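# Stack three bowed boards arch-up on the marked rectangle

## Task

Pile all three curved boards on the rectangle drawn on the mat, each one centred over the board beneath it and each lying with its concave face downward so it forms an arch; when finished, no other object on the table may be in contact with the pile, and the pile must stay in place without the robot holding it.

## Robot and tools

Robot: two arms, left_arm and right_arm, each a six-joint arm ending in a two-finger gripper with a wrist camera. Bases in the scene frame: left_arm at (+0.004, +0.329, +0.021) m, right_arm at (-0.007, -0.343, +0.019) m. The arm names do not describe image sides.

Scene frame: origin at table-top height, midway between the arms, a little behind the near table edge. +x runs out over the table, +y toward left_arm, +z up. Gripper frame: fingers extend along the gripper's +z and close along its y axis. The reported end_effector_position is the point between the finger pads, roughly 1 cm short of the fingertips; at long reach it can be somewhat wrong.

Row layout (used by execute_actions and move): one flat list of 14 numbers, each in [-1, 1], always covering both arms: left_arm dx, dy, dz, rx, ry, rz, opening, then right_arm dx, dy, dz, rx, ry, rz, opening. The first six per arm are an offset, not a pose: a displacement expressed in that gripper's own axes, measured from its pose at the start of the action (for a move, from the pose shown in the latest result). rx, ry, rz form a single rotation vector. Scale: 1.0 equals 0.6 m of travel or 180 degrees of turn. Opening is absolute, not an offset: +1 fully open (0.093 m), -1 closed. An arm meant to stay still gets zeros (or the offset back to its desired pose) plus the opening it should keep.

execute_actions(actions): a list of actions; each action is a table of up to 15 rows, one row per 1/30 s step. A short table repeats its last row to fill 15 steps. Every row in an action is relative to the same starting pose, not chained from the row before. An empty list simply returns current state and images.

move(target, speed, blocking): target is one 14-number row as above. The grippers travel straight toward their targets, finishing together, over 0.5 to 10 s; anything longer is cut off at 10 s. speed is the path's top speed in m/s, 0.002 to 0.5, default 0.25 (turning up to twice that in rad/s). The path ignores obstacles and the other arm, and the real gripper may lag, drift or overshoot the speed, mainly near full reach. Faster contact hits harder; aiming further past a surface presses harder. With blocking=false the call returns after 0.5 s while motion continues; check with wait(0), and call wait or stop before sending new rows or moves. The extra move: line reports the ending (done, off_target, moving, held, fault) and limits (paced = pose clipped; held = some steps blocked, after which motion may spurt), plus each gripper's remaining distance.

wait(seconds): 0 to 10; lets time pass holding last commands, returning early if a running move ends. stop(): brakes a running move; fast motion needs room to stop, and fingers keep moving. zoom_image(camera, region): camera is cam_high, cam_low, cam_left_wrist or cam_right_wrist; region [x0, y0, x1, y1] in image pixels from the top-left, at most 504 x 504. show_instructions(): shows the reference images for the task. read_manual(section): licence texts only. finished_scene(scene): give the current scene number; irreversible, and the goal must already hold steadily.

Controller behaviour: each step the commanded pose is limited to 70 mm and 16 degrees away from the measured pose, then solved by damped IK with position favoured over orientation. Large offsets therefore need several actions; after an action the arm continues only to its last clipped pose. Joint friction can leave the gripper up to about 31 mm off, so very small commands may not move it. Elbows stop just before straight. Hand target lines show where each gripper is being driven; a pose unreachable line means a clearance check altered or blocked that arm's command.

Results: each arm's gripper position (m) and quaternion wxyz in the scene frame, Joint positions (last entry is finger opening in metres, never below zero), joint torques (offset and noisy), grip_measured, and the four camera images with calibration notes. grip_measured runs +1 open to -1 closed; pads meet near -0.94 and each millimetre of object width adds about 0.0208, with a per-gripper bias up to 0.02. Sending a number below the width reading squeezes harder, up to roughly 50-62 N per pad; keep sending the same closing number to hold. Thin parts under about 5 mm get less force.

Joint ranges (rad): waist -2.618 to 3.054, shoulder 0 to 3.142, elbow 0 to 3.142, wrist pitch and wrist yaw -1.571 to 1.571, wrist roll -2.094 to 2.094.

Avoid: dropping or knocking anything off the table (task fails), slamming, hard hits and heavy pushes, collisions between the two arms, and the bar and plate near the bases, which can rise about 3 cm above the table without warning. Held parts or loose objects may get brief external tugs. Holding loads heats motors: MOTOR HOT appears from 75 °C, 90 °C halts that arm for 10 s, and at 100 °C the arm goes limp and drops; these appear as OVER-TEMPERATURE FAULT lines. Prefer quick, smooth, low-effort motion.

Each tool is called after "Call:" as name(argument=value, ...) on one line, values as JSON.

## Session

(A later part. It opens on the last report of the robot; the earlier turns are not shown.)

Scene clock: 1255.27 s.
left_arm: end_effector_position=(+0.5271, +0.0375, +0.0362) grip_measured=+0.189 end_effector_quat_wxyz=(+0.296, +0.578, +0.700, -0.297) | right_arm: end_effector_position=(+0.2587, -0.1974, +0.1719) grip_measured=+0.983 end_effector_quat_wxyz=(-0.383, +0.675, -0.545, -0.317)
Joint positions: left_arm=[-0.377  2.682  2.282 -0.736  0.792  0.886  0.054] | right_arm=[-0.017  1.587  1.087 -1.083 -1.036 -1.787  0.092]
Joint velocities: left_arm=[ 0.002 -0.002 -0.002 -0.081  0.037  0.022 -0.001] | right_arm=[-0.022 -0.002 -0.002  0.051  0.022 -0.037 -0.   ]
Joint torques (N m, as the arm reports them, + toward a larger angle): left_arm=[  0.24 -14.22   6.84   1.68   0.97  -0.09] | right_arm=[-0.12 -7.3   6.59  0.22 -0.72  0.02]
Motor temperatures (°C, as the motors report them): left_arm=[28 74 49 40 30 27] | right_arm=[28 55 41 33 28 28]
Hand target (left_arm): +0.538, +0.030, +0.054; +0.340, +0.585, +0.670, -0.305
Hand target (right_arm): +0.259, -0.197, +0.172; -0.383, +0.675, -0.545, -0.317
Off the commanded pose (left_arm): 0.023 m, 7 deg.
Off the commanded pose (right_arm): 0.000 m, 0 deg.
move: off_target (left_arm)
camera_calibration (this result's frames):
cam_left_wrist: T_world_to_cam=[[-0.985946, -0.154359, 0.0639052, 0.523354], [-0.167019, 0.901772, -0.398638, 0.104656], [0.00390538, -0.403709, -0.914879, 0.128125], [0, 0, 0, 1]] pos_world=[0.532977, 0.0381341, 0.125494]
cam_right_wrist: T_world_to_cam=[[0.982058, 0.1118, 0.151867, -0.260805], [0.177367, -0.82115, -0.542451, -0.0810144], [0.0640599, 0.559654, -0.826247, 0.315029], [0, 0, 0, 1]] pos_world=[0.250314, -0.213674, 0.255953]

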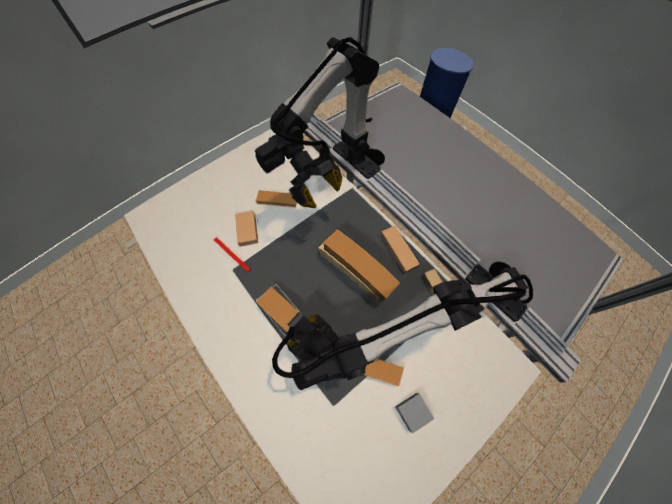

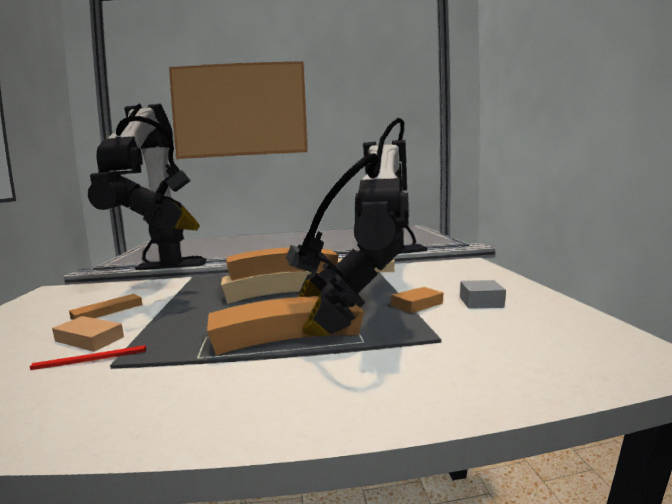

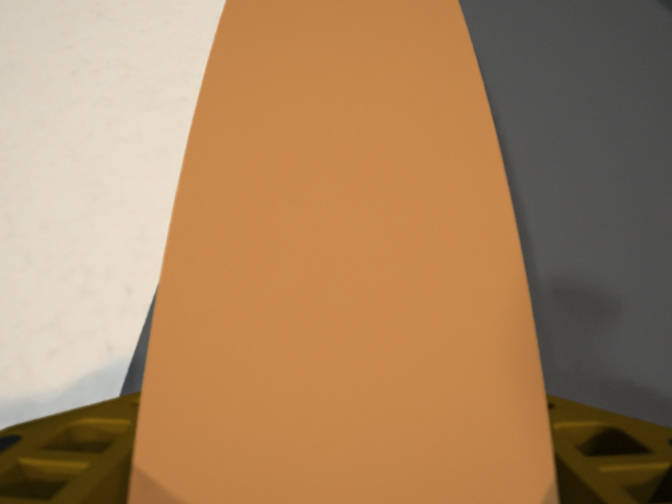

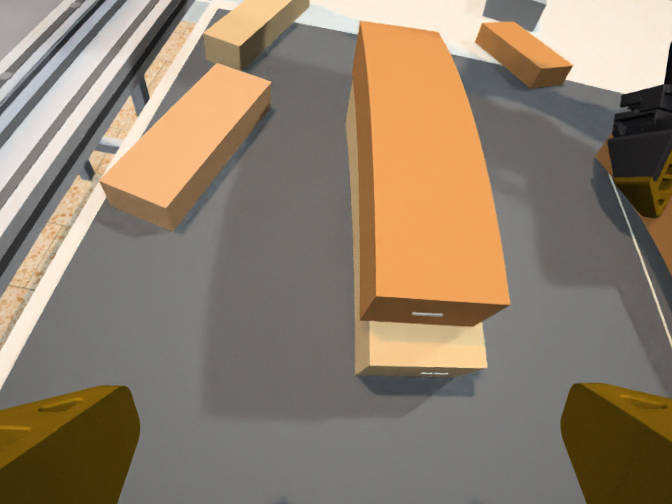

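Call:
move(target=[0,0,0,0,0,0,1,0,0,0,0,0,0,1])

Call:
move(target=[-0.08,0,-0.1,0,0,0,1,0,0,0,0,0,0,1], speed=0.08)

Call:
move(target=[0.12,-0.45,-0.3,0,0,0,1,0,0,0,0,0,0,1], speed=0.15)

Call:
zoom_image(camera="cam_low", region=[150,240,410,410])

Call:
zoom_image(camera="cam_high", region=[200,230,420,410])

Scene clock: 1258.83 s.
left_arm: end_effector_position=(+0.5268, +0.0378, +0.0355) grip_measured=+1.000 end_effector_quat_wxyz=(+0.295, +0.577, +0.701, -0.297) | right_arm: end_effector_position=(+0.2587, -0.1974, +0.1719) grip_measured=+0.983 end_effector_quat_wxyz=(-0.383, +0.675, -0.545, -0.317)
Joint positions: left_arm=[-0.377  2.682  2.282 -0.738  0.79   0.886  0.093] | right_arm=[-0.017  1.587  1.087 -1.083 -1.036 -1.787  0.092]
Joint velocities: left_arm=[-0.002  0.002  0.002  0.007 -0.022  0.007  0.   ] | right_arm=[-0.012  0.002 -0.002  0.081 -0.066  0.022  0.001]
Joint torques (N m, as the arm reports them, + toward a larger angle): left_arm=[  0.01 -14.02   6.54   0.95   0.39  -0.11] | right_arm=[-0.22 -7.21  6.47  0.23 -0.64  0.  ]
Motor temperatures (°C, as the motors report them): left_arm=[28 76 49 40 30 27] | right_arm=[28 54 41 33 28 28]
Hand target (left_arm): +0.527, +0.038, +0.036; +0.296, +0.578, +0.700, -0.297
Hand target (right_arm): +0.259, -0.197, +0.172; -0.383, +0.675, -0.545, -0.317
Off the commanded pose (left_arm): 0.001 m, 0 deg.
Off the commanded pose (right_arm): 0.000 m, 0 deg.
MOTOR HOT: a motor of the left arm reached 75 °C. Now the hottest motor of the left arm, joint 2 (shoulder), reports 76 °C. The controller's stop level is 90 °C. To cool a motor, set the load down, stop pushing, or move to a pose that needs little force.
move: done
camera_calibration (this result's frames):
cam_left_wrist: T_world_to_cam=[[-0.985645, -0.155414, 0.0659553, 0.523001], [-0.168817, 0.902447, -0.396345, 0.104899], [0.00207631, -0.40179, -0.915729, 0.128476], [0, 0, 0, 1]] pos_world=[0.532935, 0.0382358, 0.124731]
cam_right_wrist: T_world_to_cam=[[0.982058, 0.1118, 0.151867, -0.260805], [0.177367, -0.82115, -0.542451, -0.0810144], [0.0640599, 0.559654, -0.826247, 0.315029], [0, 0, 0, 1]] pos_world=[0.250314, -0.213674, 0.255953]

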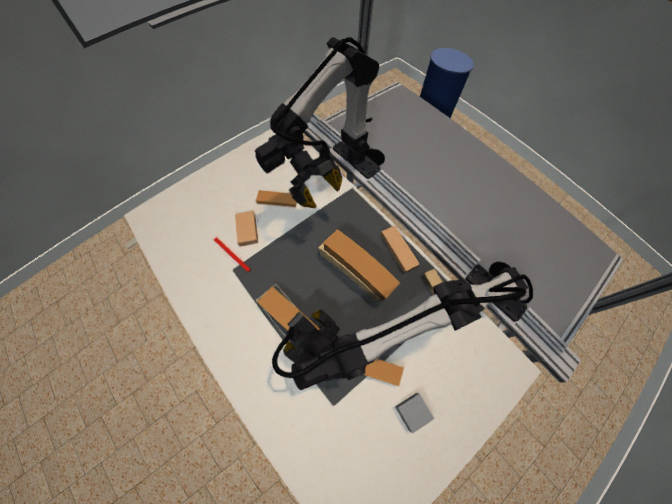

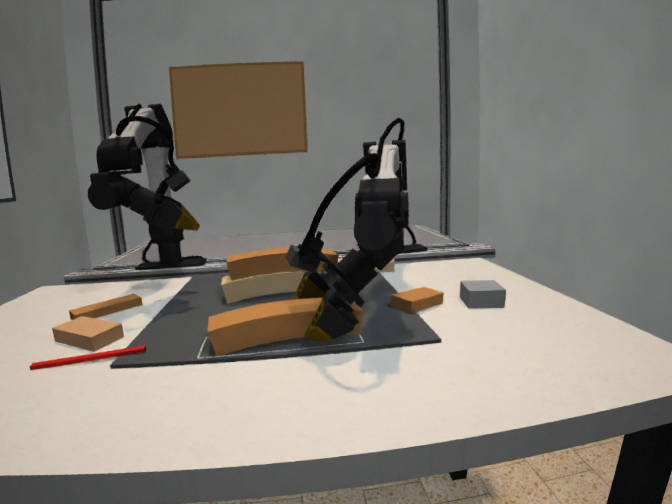

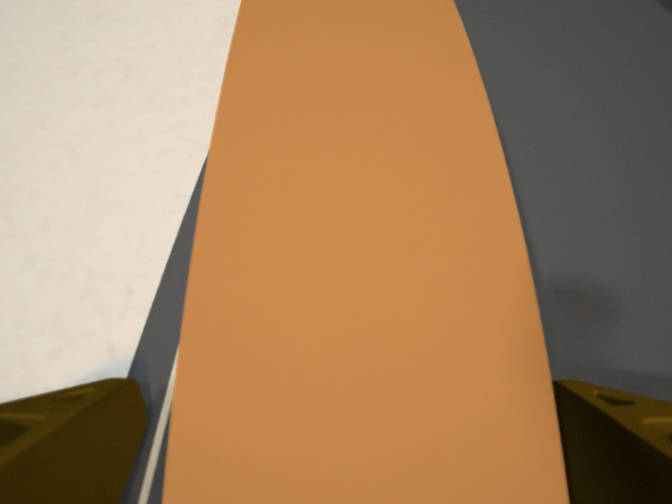

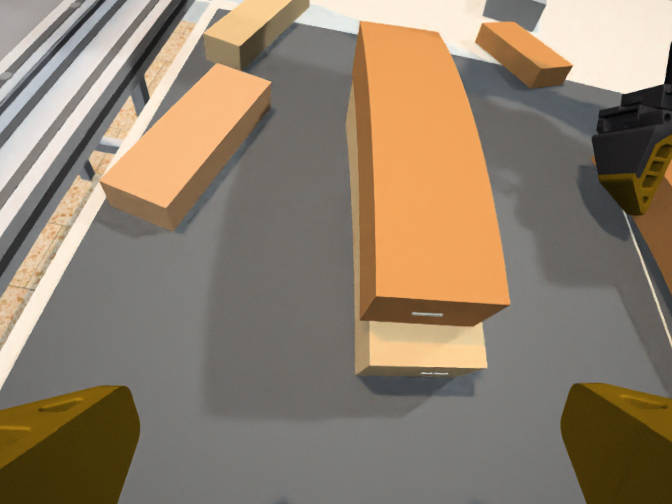

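Scene clock: 1260.40 s.
left_arm: end_effector_position=(+0.5271, +0.0471, +0.1040) grip_measured=+1.000 end_effector_quat_wxyz=(+0.289, +0.579, +0.702, -0.297) | right_arm: end_effector_position=(+0.2587, -0.1974, +0.1719) grip_measured=+0.983 end_effector_quat_wxyz=(-0.383, +0.675, -0.545, -0.317)
Joint positions: left_arm=[-0.359  2.682  2.562 -1.051  0.794  0.918  0.093] | right_arm=[-0.017  1.587  1.087 -1.083 -1.036 -1.787  0.092]
Joint velocities: left_arm=[-0.022  0.007  0.007 -0.007 -0.022 -0.007  0.   ] | right_arm=[-0.007 -0.007 -0.012 -0.007 -0.022 -0.095  0.001]
Joint torques (N m, as the arm reports them, + toward a larger angle): left_arm=[  1.05 -13.57   8.6    0.81   0.48  -0.05] | right_arm=[-0.16 -7.1   6.43  0.25 -0.73  0.04]
Motor temperatures (°C, as the motors report them): left_arm=[28 76 49 40 30 27] | right_arm=[28 54 41 33 28 28]
Hand target (left_arm): +0.531, +0.053, +0.111; +0.296, +0.577, +0.701, -0.297
Hand target (right_arm): +0.259, -0.197, +0.172; -0.383, +0.675, -0.545, -0.317
Off the commanded pose (left_arm): 0.009 m, 1 deg.
Off the commanded pose (right_arm): 0.000 m, 0 deg.
MOTOR HOT: still on. Now the hottest motor of the left arm, joint 2 (shoulder), reports 76 °C; the controller's stop level is 90 °C.
move: done
camera_calibration (this result's frames):
cam_left_wrist: T_world_to_cam=[[-0.985783, -0.151922, 0.0717687, 0.519554], [-0.167906, 0.906495, -0.387395, 0.12211], [-0.00620417, -0.393938, -0.919116, 0.199269], [0, 0, 0, 1]] pos_world=[0.533907, 0.0467389, 0.193169]
cam_right_wrist: T_world_to_cam=[[0.982058, 0.1118, 0.151867, -0.260805], [0.177367, -0.82115, -0.542451, -0.0810144], [0.0640599, 0.559654, -0.826247, 0.315029], [0, 0, 0, 1]] pos_world=[0.250314, -0.213674, 0.255953]

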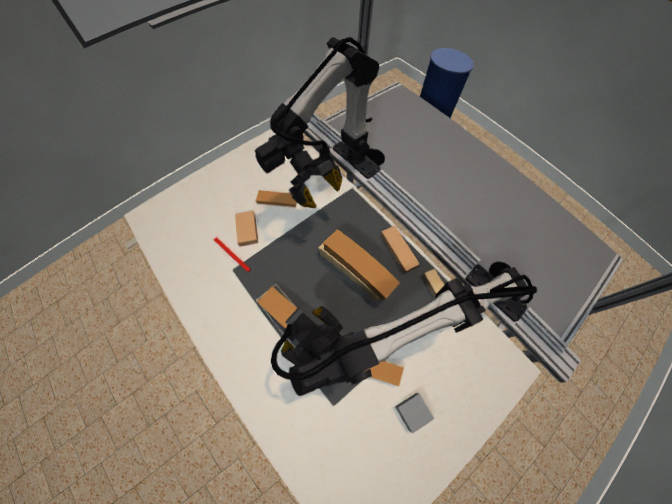

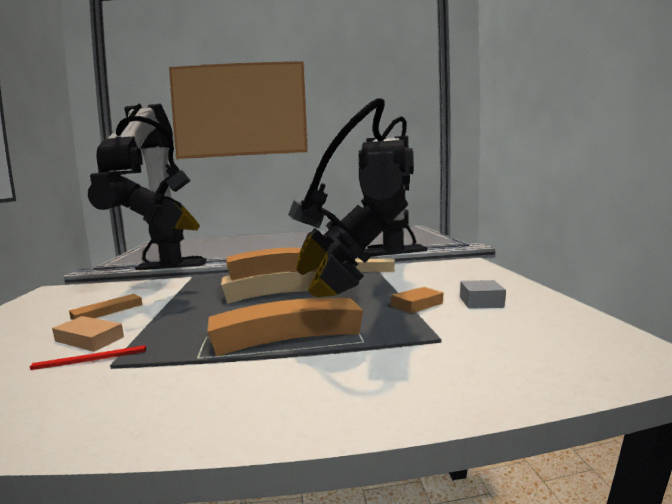

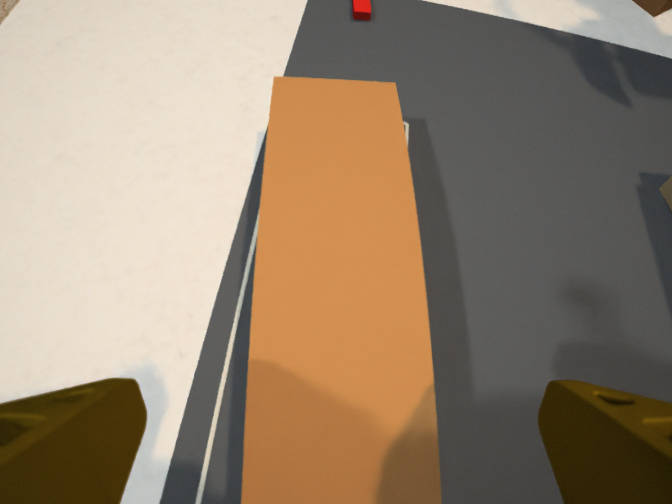

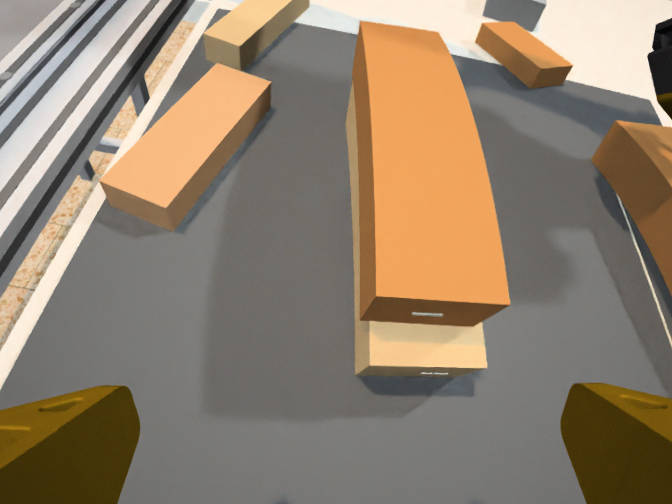

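Scene clock: 1263.20 s.
left_arm: end_effector_position=(+0.2425, +0.1840, +0.1898) grip_measured=+1.000 end_effector_quat_wxyz=(+0.293, +0.585, +0.698, -0.290) | right_arm: end_effector_position=(+0.2587, -0.1974, +0.1719) grip_measured=+0.983 end_effector_quat_wxyz=(-0.383, +0.675, -0.545, -0.317)
Joint positions: left_arm=[-0.135  1.361  1.04  -1.078  0.851  1.249  0.093] | right_arm=[-0.017  1.587  1.087 -1.083 -1.036 -1.787  0.092]
Joint velocities: left_arm=[ 0.007  0.002 -0.007 -0.007  0.022  0.051  0.   ] | right_arm=[-0.002 -0.002 -0.012 -0.022  0.051 -0.022 -0.   ]
Joint torques (N m, as the arm reports them, + toward a larger angle): left_arm=[ 1.02 -5.15  4.92  0.44  0.56 -0.06] | right_arm=[-0.33 -7.21  6.6   0.23 -0.7   0.06]
Motor temperatures (°C, as the motors report them): left_arm=[28 76 49 39 30 27] | right_arm=[28 54 41 33 28 28]
Hand target (left_arm): +0.236, +0.187, +0.188; +0.290, +0.578, +0.702, -0.298
Hand target (right_arm): +0.259, -0.197, +0.172; -0.383, +0.675, -0.545, -0.317
Off the commanded pose (left_arm): 0.005 m, 1 deg.
Off the commanded pose (right_arm): 0.000 m, 0 deg.
MOTOR HOT: still on. Now the hottest motor of the left arm, joint 2 (shoulder), reports 76 °C; the controller's stop level is 90 °C.
move: done
camera_calibration (this result's frames):
cam_left_wrist: T_world_to_cam=[[-0.988026, -0.144947, 0.0528722, 0.256455], [-0.154095, 0.909872, -0.38521, -0.0209118], [0.00772811, -0.388745, -0.921313, 0.326377], [0, 0, 0, 1]] pos_world=[0.24764, 0.183077, 0.279081]
cam_right_wrist: T_world_to_cam=[[0.982058, 0.1118, 0.151867, -0.260805], [0.177367, -0.82115, -0.542451, -0.0810144], [0.0640599, 0.559654, -0.826247, 0.315029], [0, 0, 0, 1]] pos_world=[0.250314, -0.213674, 0.255953]

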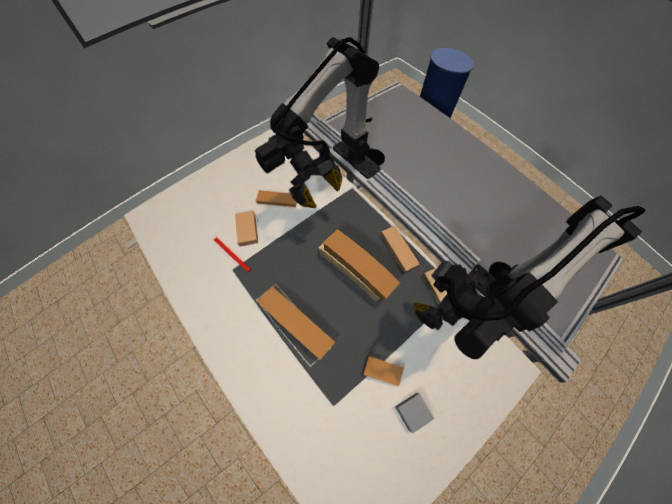

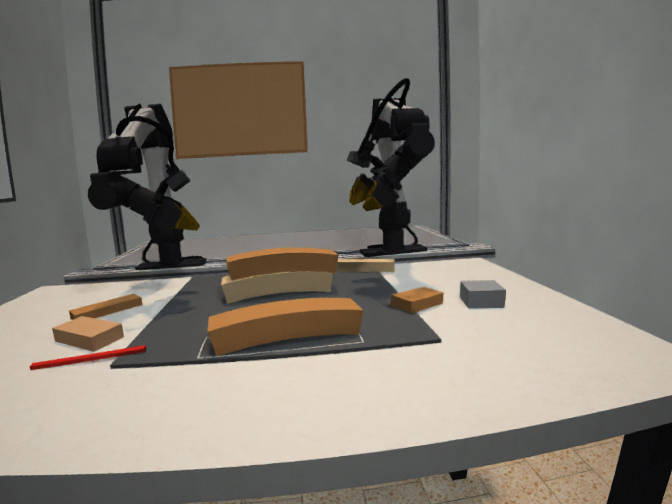

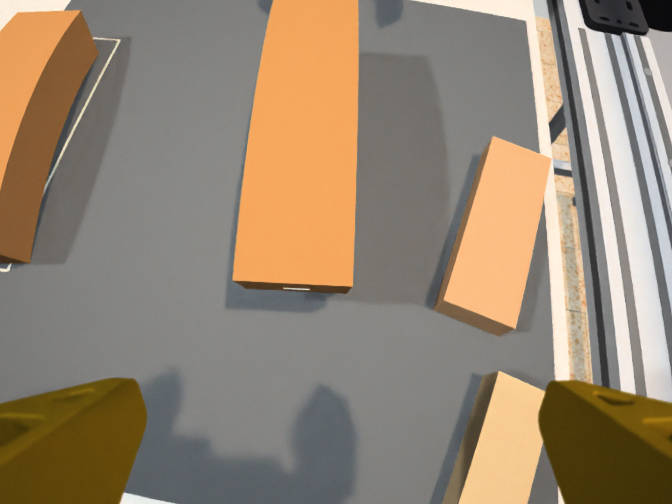

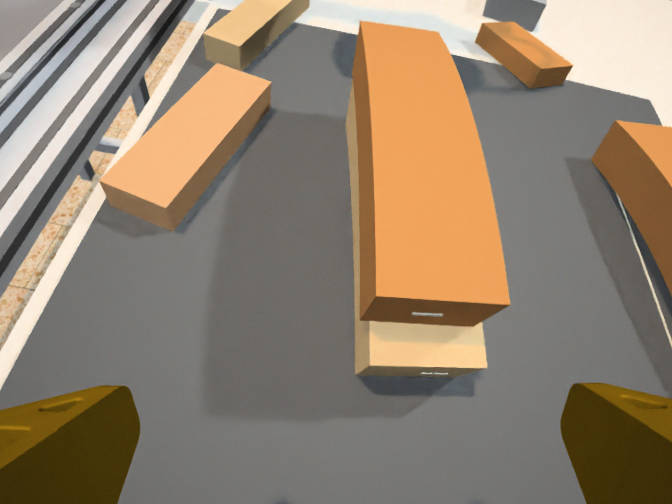

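Region (150, 240, 410, 410) of cam_low's 672x504 image, scaled by 1.938, with more detail than that image has; it fills the top 330 rows of this view, and the rest is white.

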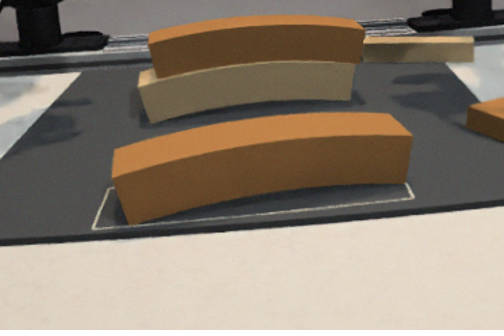

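Region (200, 230, 420, 410) of cam_high's 672x504 image, scaled by 2.291, with more detail than that image has; it fills the top 412 rows of this view, and the rest is white.

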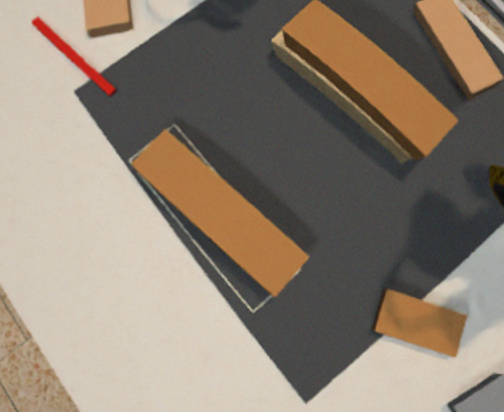

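Call:
wait(seconds=10)

Call:
wait(seconds=10)

Call:
wait(seconds=10)

Scene clock: 1291.80 s.
left_arm: end_effector_position=(+0.2421, +0.1840, +0.1897) grip_measured=+1.000 end_effector_quat_wxyz=(+0.293, +0.586, +0.698, -0.291) | right_arm: end_effector_position=(+0.2587, -0.1974, +0.1719) grip_measured=+0.983 end_effector_quat_wxyz=(-0.383, +0.675, -0.545, -0.317)
Joint positions: left_arm=[-0.135  1.361  1.04  -1.08   0.852  1.251  0.093] | right_arm=[-0.017  1.587  1.087 -1.083 -1.036 -1.787  0.092]
Joint velocities: left_arm=[ 0.007 -0.007 -0.007 -0.051  0.007 -0.051  0.   ] | right_arm=[ 0.007  0.007  0.007 -0.007  0.022 -0.007 -0.001]
Joint torques (N m, as the arm reports them, + toward a larger angle): left_arm=[ 1.13 -5.05  4.91  0.41  0.56 -0.06] | right_arm=[-0.13 -7.02  6.5   0.29 -0.67 -0.03]
Motor temperatures (°C, as the motors report them): left_arm=[28 64 47 37 30 27] | right_arm=[28 51 41 32 28 28]
Hand target (left_arm): +0.236, +0.187, +0.188; +0.290, +0.579, +0.702, -0.298
Hand target (right_arm): +0.259, -0.197, +0.172; -0.383, +0.675, -0.545, -0.317
Off the commanded pose (left_arm): 0.005 m, 1 deg.
Off the commanded pose (right_arm): 0.000 m, 0 deg.
MOTOR HOT: cleared. Now the hottest motor of the left arm, joint 2 (shoulder), reports 64 °C.
wait: 10.00 s; at rest from the start
camera_calibration (this result's frames):
cam_left_wrist: T_world_to_cam=[[-0.988268, -0.143171, 0.0531859, 0.255705], [-0.152582, 0.91013, -0.385204, -0.0213899], [0.00674393, -0.3888, -0.921297, 0.326595], [0, 0, 0, 1]] pos_world=[0.247239, 0.183057, 0.279051]
cam_right_wrist: T_world_to_cam=[[0.982058, 0.1118, 0.151867, -0.260805], [0.177367, -0.82115, -0.542451, -0.0810144], [0.0640599, 0.559654, -0.826247, 0.315029], [0, 0, 0, 1]] pos_world=[0.250314, -0.213674, 0.255953]

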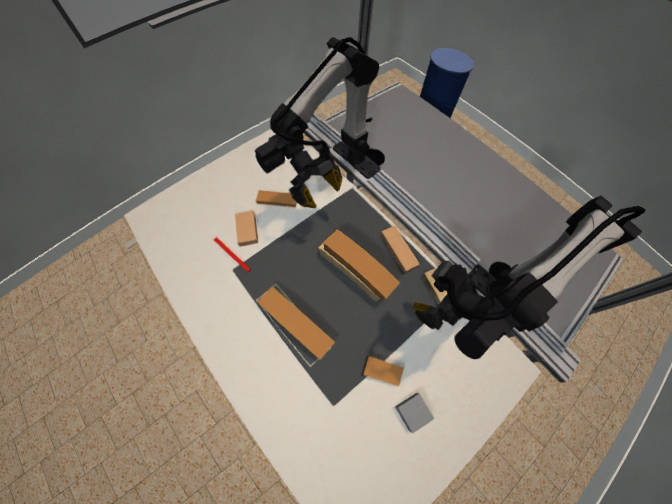

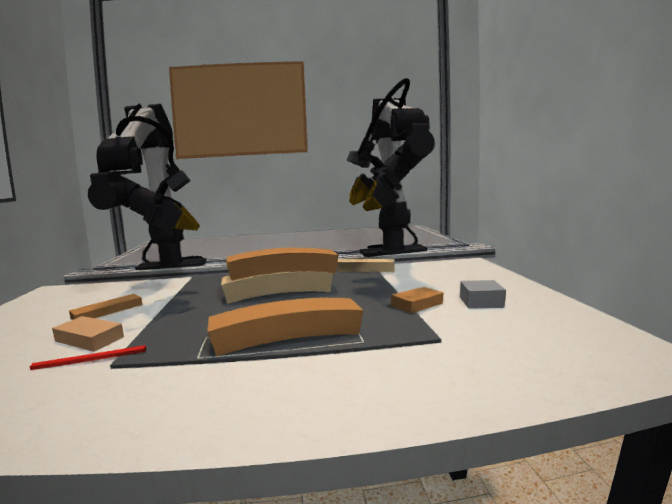

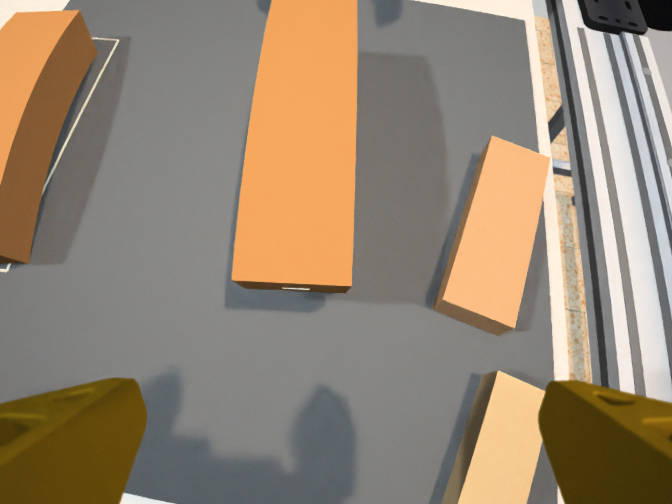

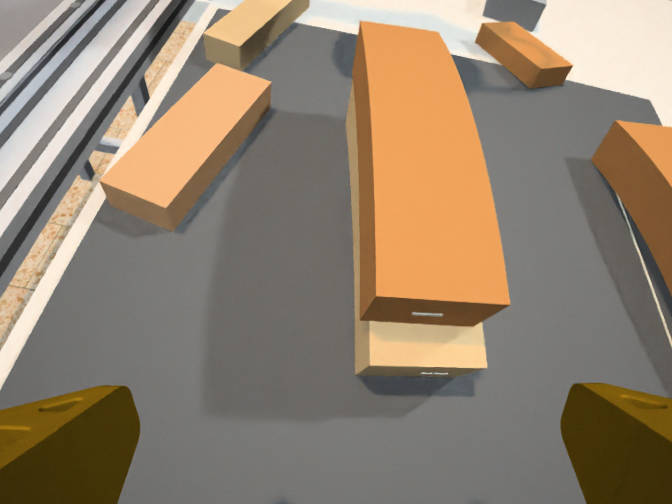

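Scene clock: 1301.80 s.
left_arm: end_effector_position=(+0.2420, +0.1840, +0.1897) grip_measured=+1.000 end_effector_quat_wxyz=(+0.292, +0.585, +0.698, -0.291) | right_arm: end_effector_position=(+0.2587, -0.1974, +0.1719) grip_measured=+0.983 end_effector_quat_wxyz=(-0.383, +0.675, -0.545, -0.317)
Joint positions: left_arm=[-0.135  1.361  1.04  -1.08   0.852  1.251  0.093] | right_arm=[-0.017  1.587  1.087 -1.083 -1.036 -1.787  0.092]
Joint velocities: left_arm=[-0.002  0.002 -0.012 -0.007 -0.022  0.022  0.   ] | right_arm=[ 0.007  0.002 -0.007  0.037 -0.007 -0.007 -0.   ]
Joint torques (N m, as the arm reports them, + toward a larger angle): left_arm=[ 1.18 -5.    4.93  0.42  0.52 -0.03] | right_arm=[-0.07 -7.06  6.52  0.27 -0.68 -0.01]
Motor temperatures (°C, as the motors report them): left_arm=[28 62 46 37 30 27] | right_arm=[28 51 41 32 28 28]
Hand target (left_arm): +0.236, +0.187, +0.188; +0.289, +0.578, +0.702, -0.298
Hand target (right_arm): +0.259, -0.197, +0.172; -0.383, +0.675, -0.545, -0.317
Off the commanded pose (left_arm): 0.005 m, 1 deg.
Off the commanded pose (right_arm): 0.000 m, 0 deg.
wait: 10.00 s; at rest by 0.17 s
camera_calibration (this result's frames):
cam_left_wrist: T_world_to_cam=[[-0.988247, -0.143178, 0.0535586, 0.255563], [-0.152733, 0.910138, -0.385124, -0.0213894], [0.00639544, -0.388778, -0.921309, 0.326668], [0, 0, 0, 1]] pos_world=[0.247203, 0.18306, 0.279037]
cam_right_wrist: T_world_to_cam=[[0.982058, 0.1118, 0.151867, -0.260805], [0.177367, -0.82115, -0.542451, -0.0810144], [0.0640599, 0.559654, -0.826247, 0.315029], [0, 0, 0, 1]] pos_world=[0.250314, -0.213674, 0.255953]

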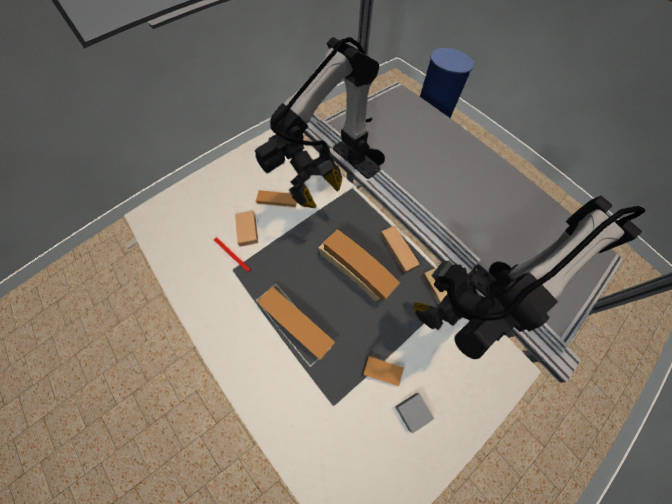

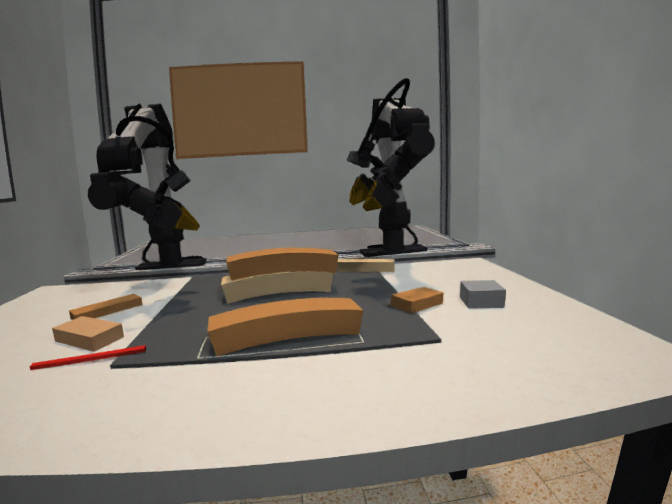

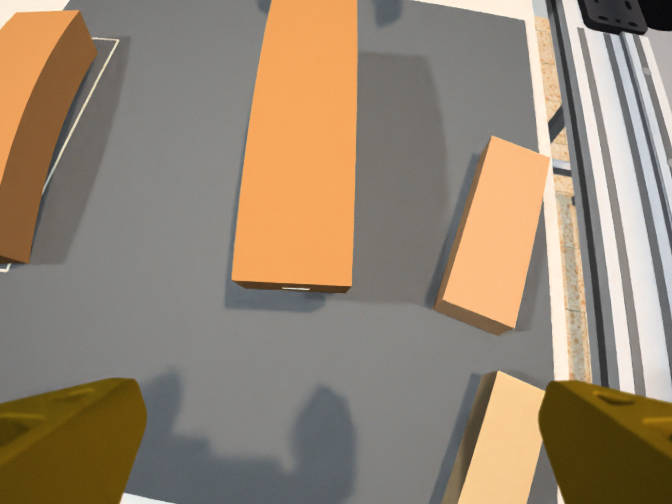

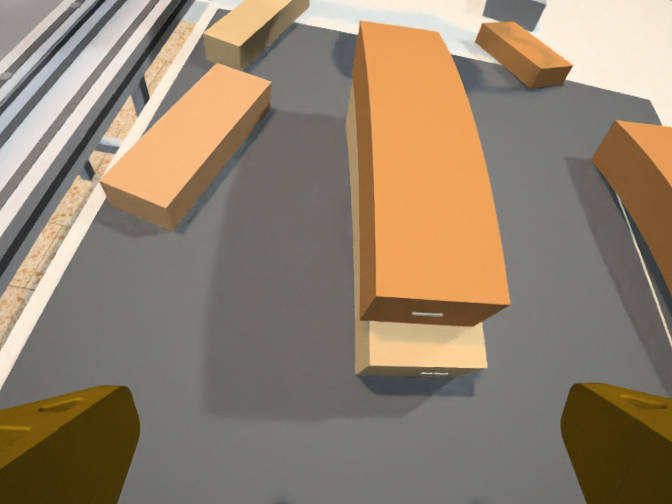

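Scene clock: 1311.80 s.
left_arm: end_effector_position=(+0.2420, +0.1840, +0.1897) grip_measured=+1.000 end_effector_quat_wxyz=(+0.292, +0.585, +0.698, -0.291) | right_arm: end_effector_position=(+0.2587, -0.1974, +0.1719) grip_measured=+0.983 end_effector_quat_wxyz=(-0.383, +0.675, -0.545, -0.317)
Joint positions: left_arm=[-0.135  1.361  1.04  -1.08   0.852  1.251  0.093] | right_arm=[-0.017  1.587  1.087 -1.083 -1.036 -1.787  0.092]
Joint velocities: left_arm=[-0.002 -0.012 -0.017 -0.066  0.037 -0.007  0.   ] | right_arm=[-0.017  0.002 -0.002 -0.066  0.037 -0.007  0.   ]
Joint torques (N m, as the arm reports them, + toward a larger angle): left_arm=[ 1.17 -5.11  4.71  0.44  0.56 -0.04] | right_arm=[-0.29 -7.11  6.56  0.23 -0.73  0.  ]
Motor temperatures (°C, as the motors report them): left_arm=[28 60 46 36 30 27] | right_arm=[28 50 41 32 28 28]
Hand target (left_arm): +0.236, +0.187, +0.188; +0.290, +0.578, +0.702, -0.298
Hand target (right_arm): +0.259, -0.197, +0.172; -0.383, +0.675, -0.545, -0.317
Off the commanded pose (left_arm): 0.005 m, 1 deg.
Off the commanded pose (right_arm): 0.000 m, 0 deg.
wait: 10.00 s; at rest by 0.17 s
camera_calibration (this result's frames):
cam_left_wrist: T_world_to_cam=[[-0.988247, -0.143178, 0.0535586, 0.255563], [-0.152733, 0.910138, -0.385124, -0.0213894], [0.00639544, -0.388778, -0.921309, 0.326668], [0, 0, 0, 1]] pos_world=[0.247203, 0.18306, 0.279037]
cam_right_wrist: T_world_to_cam=[[0.982058, 0.1118, 0.151867, -0.260805], [0.177367, -0.82115, -0.542451, -0.0810144], [0.0640599, 0.559654, -0.826247, 0.315029], [0, 0, 0, 1]] pos_world=[0.250314, -0.213674, 0.255953]

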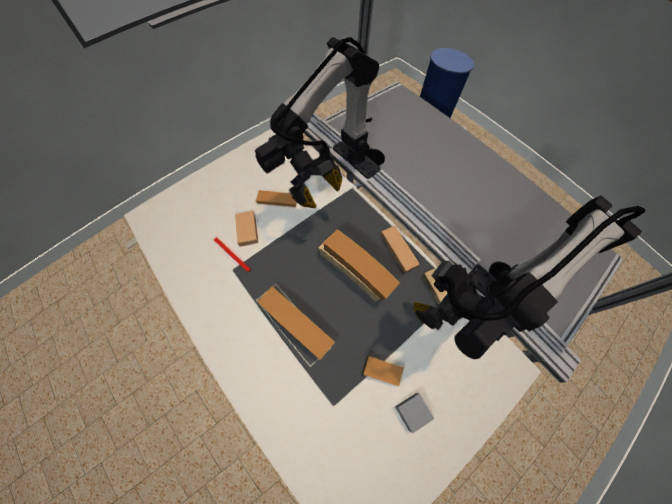

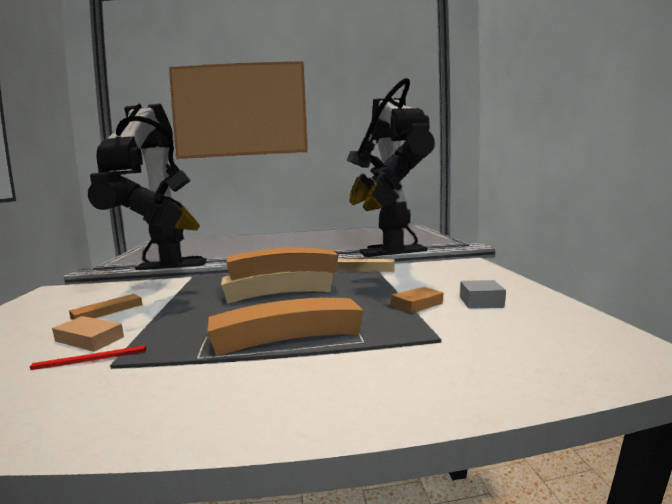

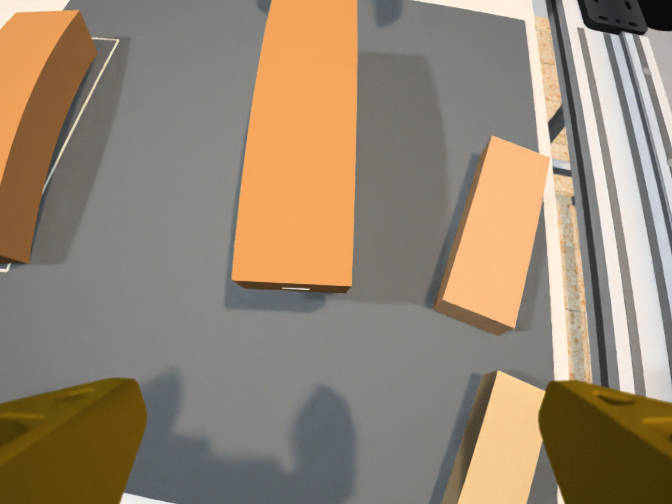

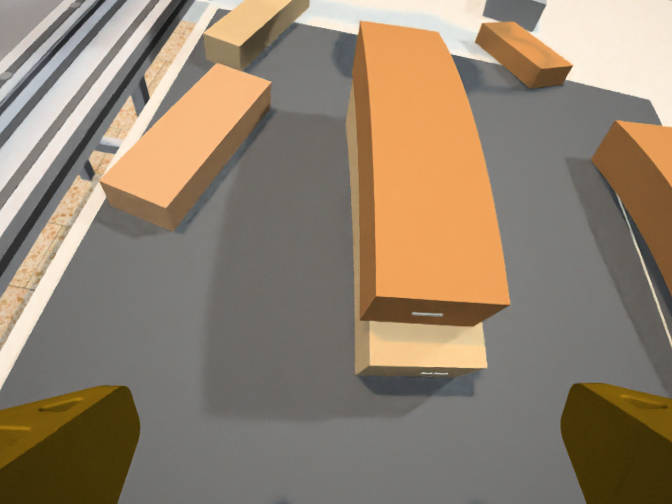

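Call:
execute_actions(actions=[])

Call:
zoom_image(camera="cam_high", region=[180, 200, 440, 420])

Scene clock: 1320.20 s.
left_arm: end_effector_position=(+0.2420, +0.1840, +0.1897) grip_measured=+1.000 end_effector_quat_wxyz=(+0.292, +0.585, +0.698, -0.291) | right_arm: end_effector_position=(+0.2587, -0.1974, +0.1719) grip_measured=+0.983 end_effector_quat_wxyz=(-0.383, +0.675, -0.545, -0.317)
Joint positions: left_arm=[-0.135  1.361  1.04  -1.08   0.852  1.251  0.093] | right_arm=[-0.017  1.587  1.087 -1.083 -1.036 -1.787  0.092]
Joint velocities: left_arm=[-0.002 -0.007 -0.007  0.066 -0.022  0.037  0.   ] | right_arm=[-0.002  0.022 -0.012 -0.022  0.007 -0.066  0.001]
Joint torques (N m, as the arm reports them, + toward a larger angle): left_arm=[ 1.23 -5.13  4.96  0.42  0.54 -0.05] | right_arm=[-0.2  -7.4   6.69  0.25 -0.73  0.01]
Motor temperatures (°C, as the motors report them): left_arm=[28 58 45 36 30 27] | right_arm=[28 50 41 32 28 28]
Hand target (left_arm): +0.236, +0.187, +0.188; +0.290, +0.578, +0.702, -0.298
Hand target (right_arm): +0.259, -0.197, +0.172; -0.383, +0.675, -0.545, -0.317
Off the commanded pose (left_arm): 0.005 m, 1 deg.
Off the commanded pose (right_arm): 0.000 m, 0 deg.
camera_calibration (this result's frames):
cam_left_wrist: T_world_to_cam=[[-0.988247, -0.143178, 0.0535586, 0.255563], [-0.152733, 0.910138, -0.385124, -0.0213894], [0.00639544, -0.388778, -0.921309, 0.326668], [0, 0, 0, 1]] pos_world=[0.247203, 0.18306, 0.279037]
cam_right_wrist: T_world_to_cam=[[0.982058, 0.1118, 0.151867, -0.260805], [0.177367, -0.82115, -0.542451, -0.0810144], [0.0640599, 0.559654, -0.826247, 0.315029], [0, 0, 0, 1]] pos_world=[0.250314, -0.213674, 0.255953]

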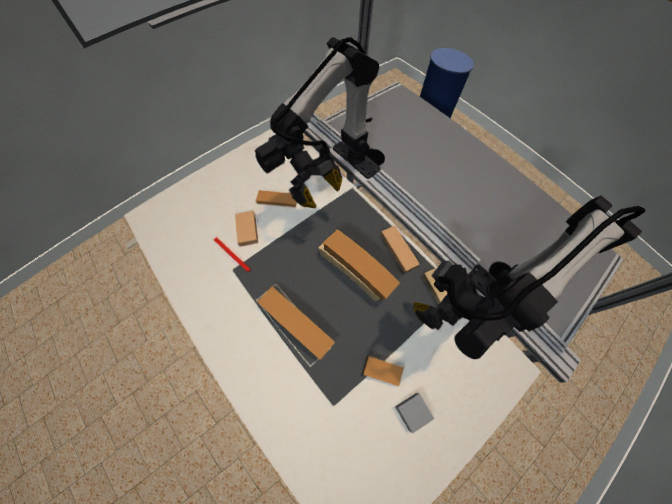

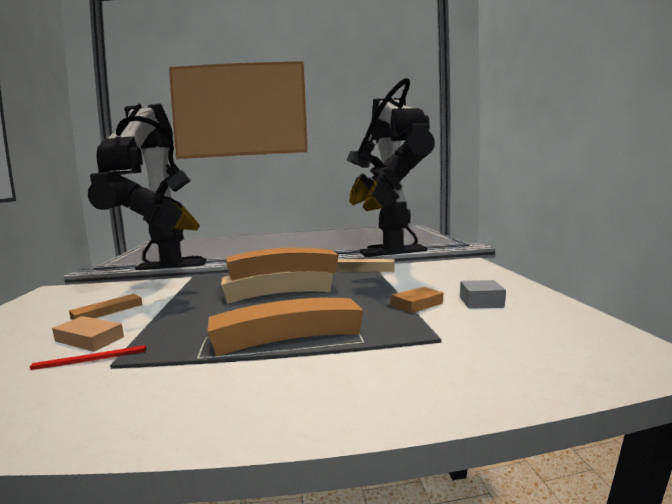

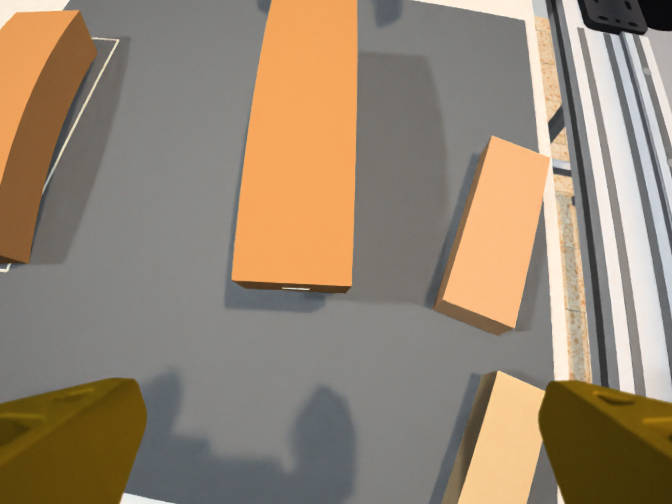

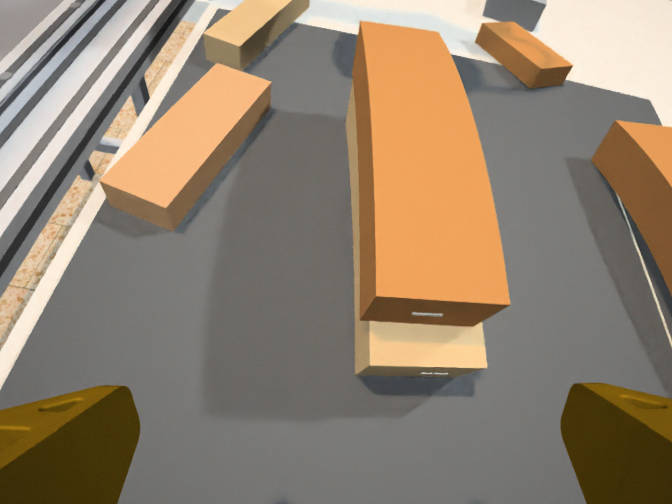

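Region (180, 200, 440, 420) of cam_high's 672x504 image, scaled by 1.938, with more detail than that image has; it fills the top 426 rows of this view, and the rest is white.

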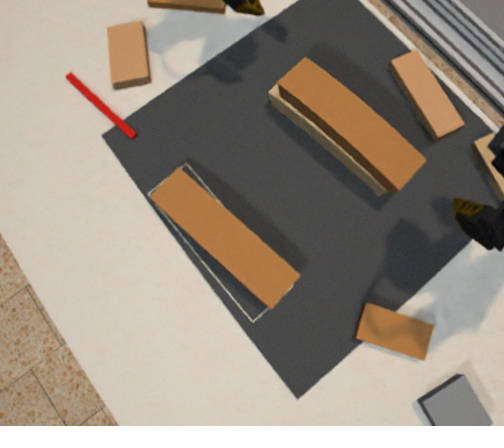

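Call:
move(target=[-0.111,0.428,0.264,0.025,0.001,0.022,1,0,0,0,0,0,0,1])

Scene clock: 1325.77 s.
left_arm: end_effector_position=(+0.5203, +0.0633, +0.1175) grip_measured=+1.000 end_effector_quat_wxyz=(+0.287, +0.612, +0.672, -0.302) | right_arm: end_effector_position=(+0.2587, -0.1974, +0.1719) grip_measured=+0.983 end_effector_quat_wxyz=(-0.383, +0.675, -0.545, -0.317)
Joint positions: left_arm=[-0.327  2.784  2.823 -1.3    0.832  1.08   0.093] | right_arm=[-0.017  1.587  1.087 -1.083 -1.036 -1.787  0.092]
Joint velocities: left_arm=[ 0.017 -0.007  0.027 -0.007 -0.051  0.007  0.   ] | right_arm=[-0.012 -0.007 -0.012 -0.051 -0.037 -0.022  0.   ]
Joint torques (N m, as the arm reports them, + toward a larger angle): left_arm=[ -0.58 -13.5    7.77   0.63   0.4   -0.04] | right_arm=[-0.27 -6.99  6.52  0.27 -0.72  0.  ]
Motor temperatures (°C, as the motors report them): left_arm=[28 59 46 36 30 27] | right_arm=[28 50 41 32 28 28]
Hand target (left_arm): +0.518, +0.060, +0.121; +0.288, +0.617, +0.668, -0.301
Hand target (right_arm): +0.259, -0.197, +0.172; -0.383, +0.675, -0.545, -0.317
Off the commanded pose (left_arm): 0.006 m, 2 deg.
Off the commanded pose (right_arm): 0.000 m, 0 deg.
elbow stopped short (left arm): the move would have taken joint 3 (elbow) straighter than the controller allows; a more bent joint 3 avoids this.
move: done
camera_calibration (this result's frames):
cam_left_wrist: T_world_to_cam=[[-0.996789, -0.0661303, 0.045143, 0.517766], [-0.078614, 0.915303, -0.395019, 0.065458], [-0.0151968, -0.3973, -0.917563, 0.222761], [0, 0, 0, 1]] pos_world=[0.524634, 0.062829, 0.206881]
cam_right_wrist: T_world_to_cam=[[0.982058, 0.1118, 0.151867, -0.260805], [0.177367, -0.82115, -0.542451, -0.0810144], [0.0640599, 0.559654, -0.826247, 0.315029], [0, 0, 0, 1]] pos_world=[0.250314, -0.213674, 0.255953]

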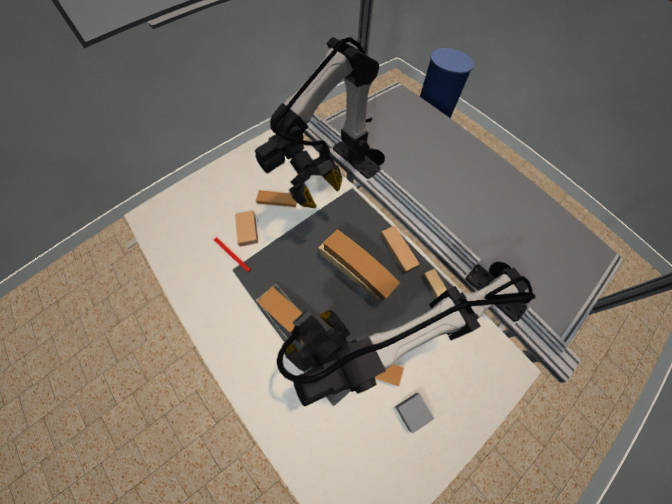

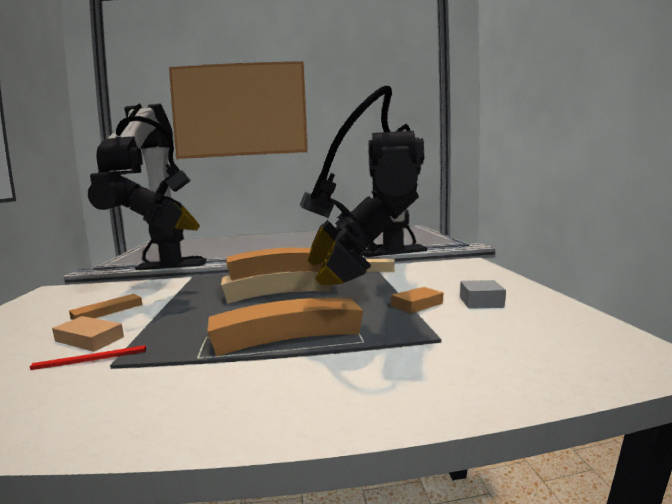

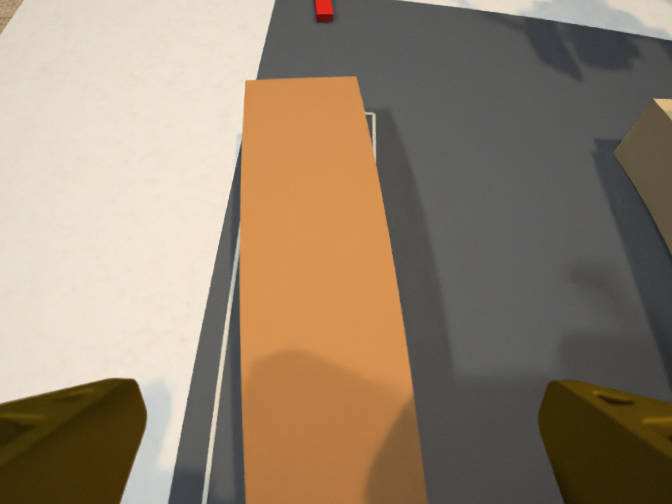

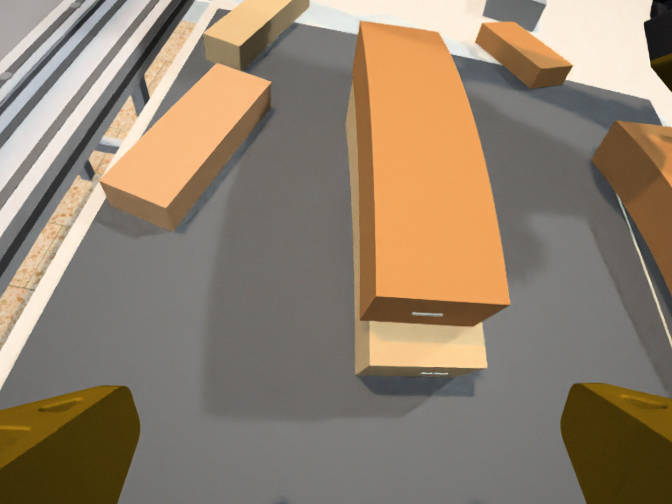

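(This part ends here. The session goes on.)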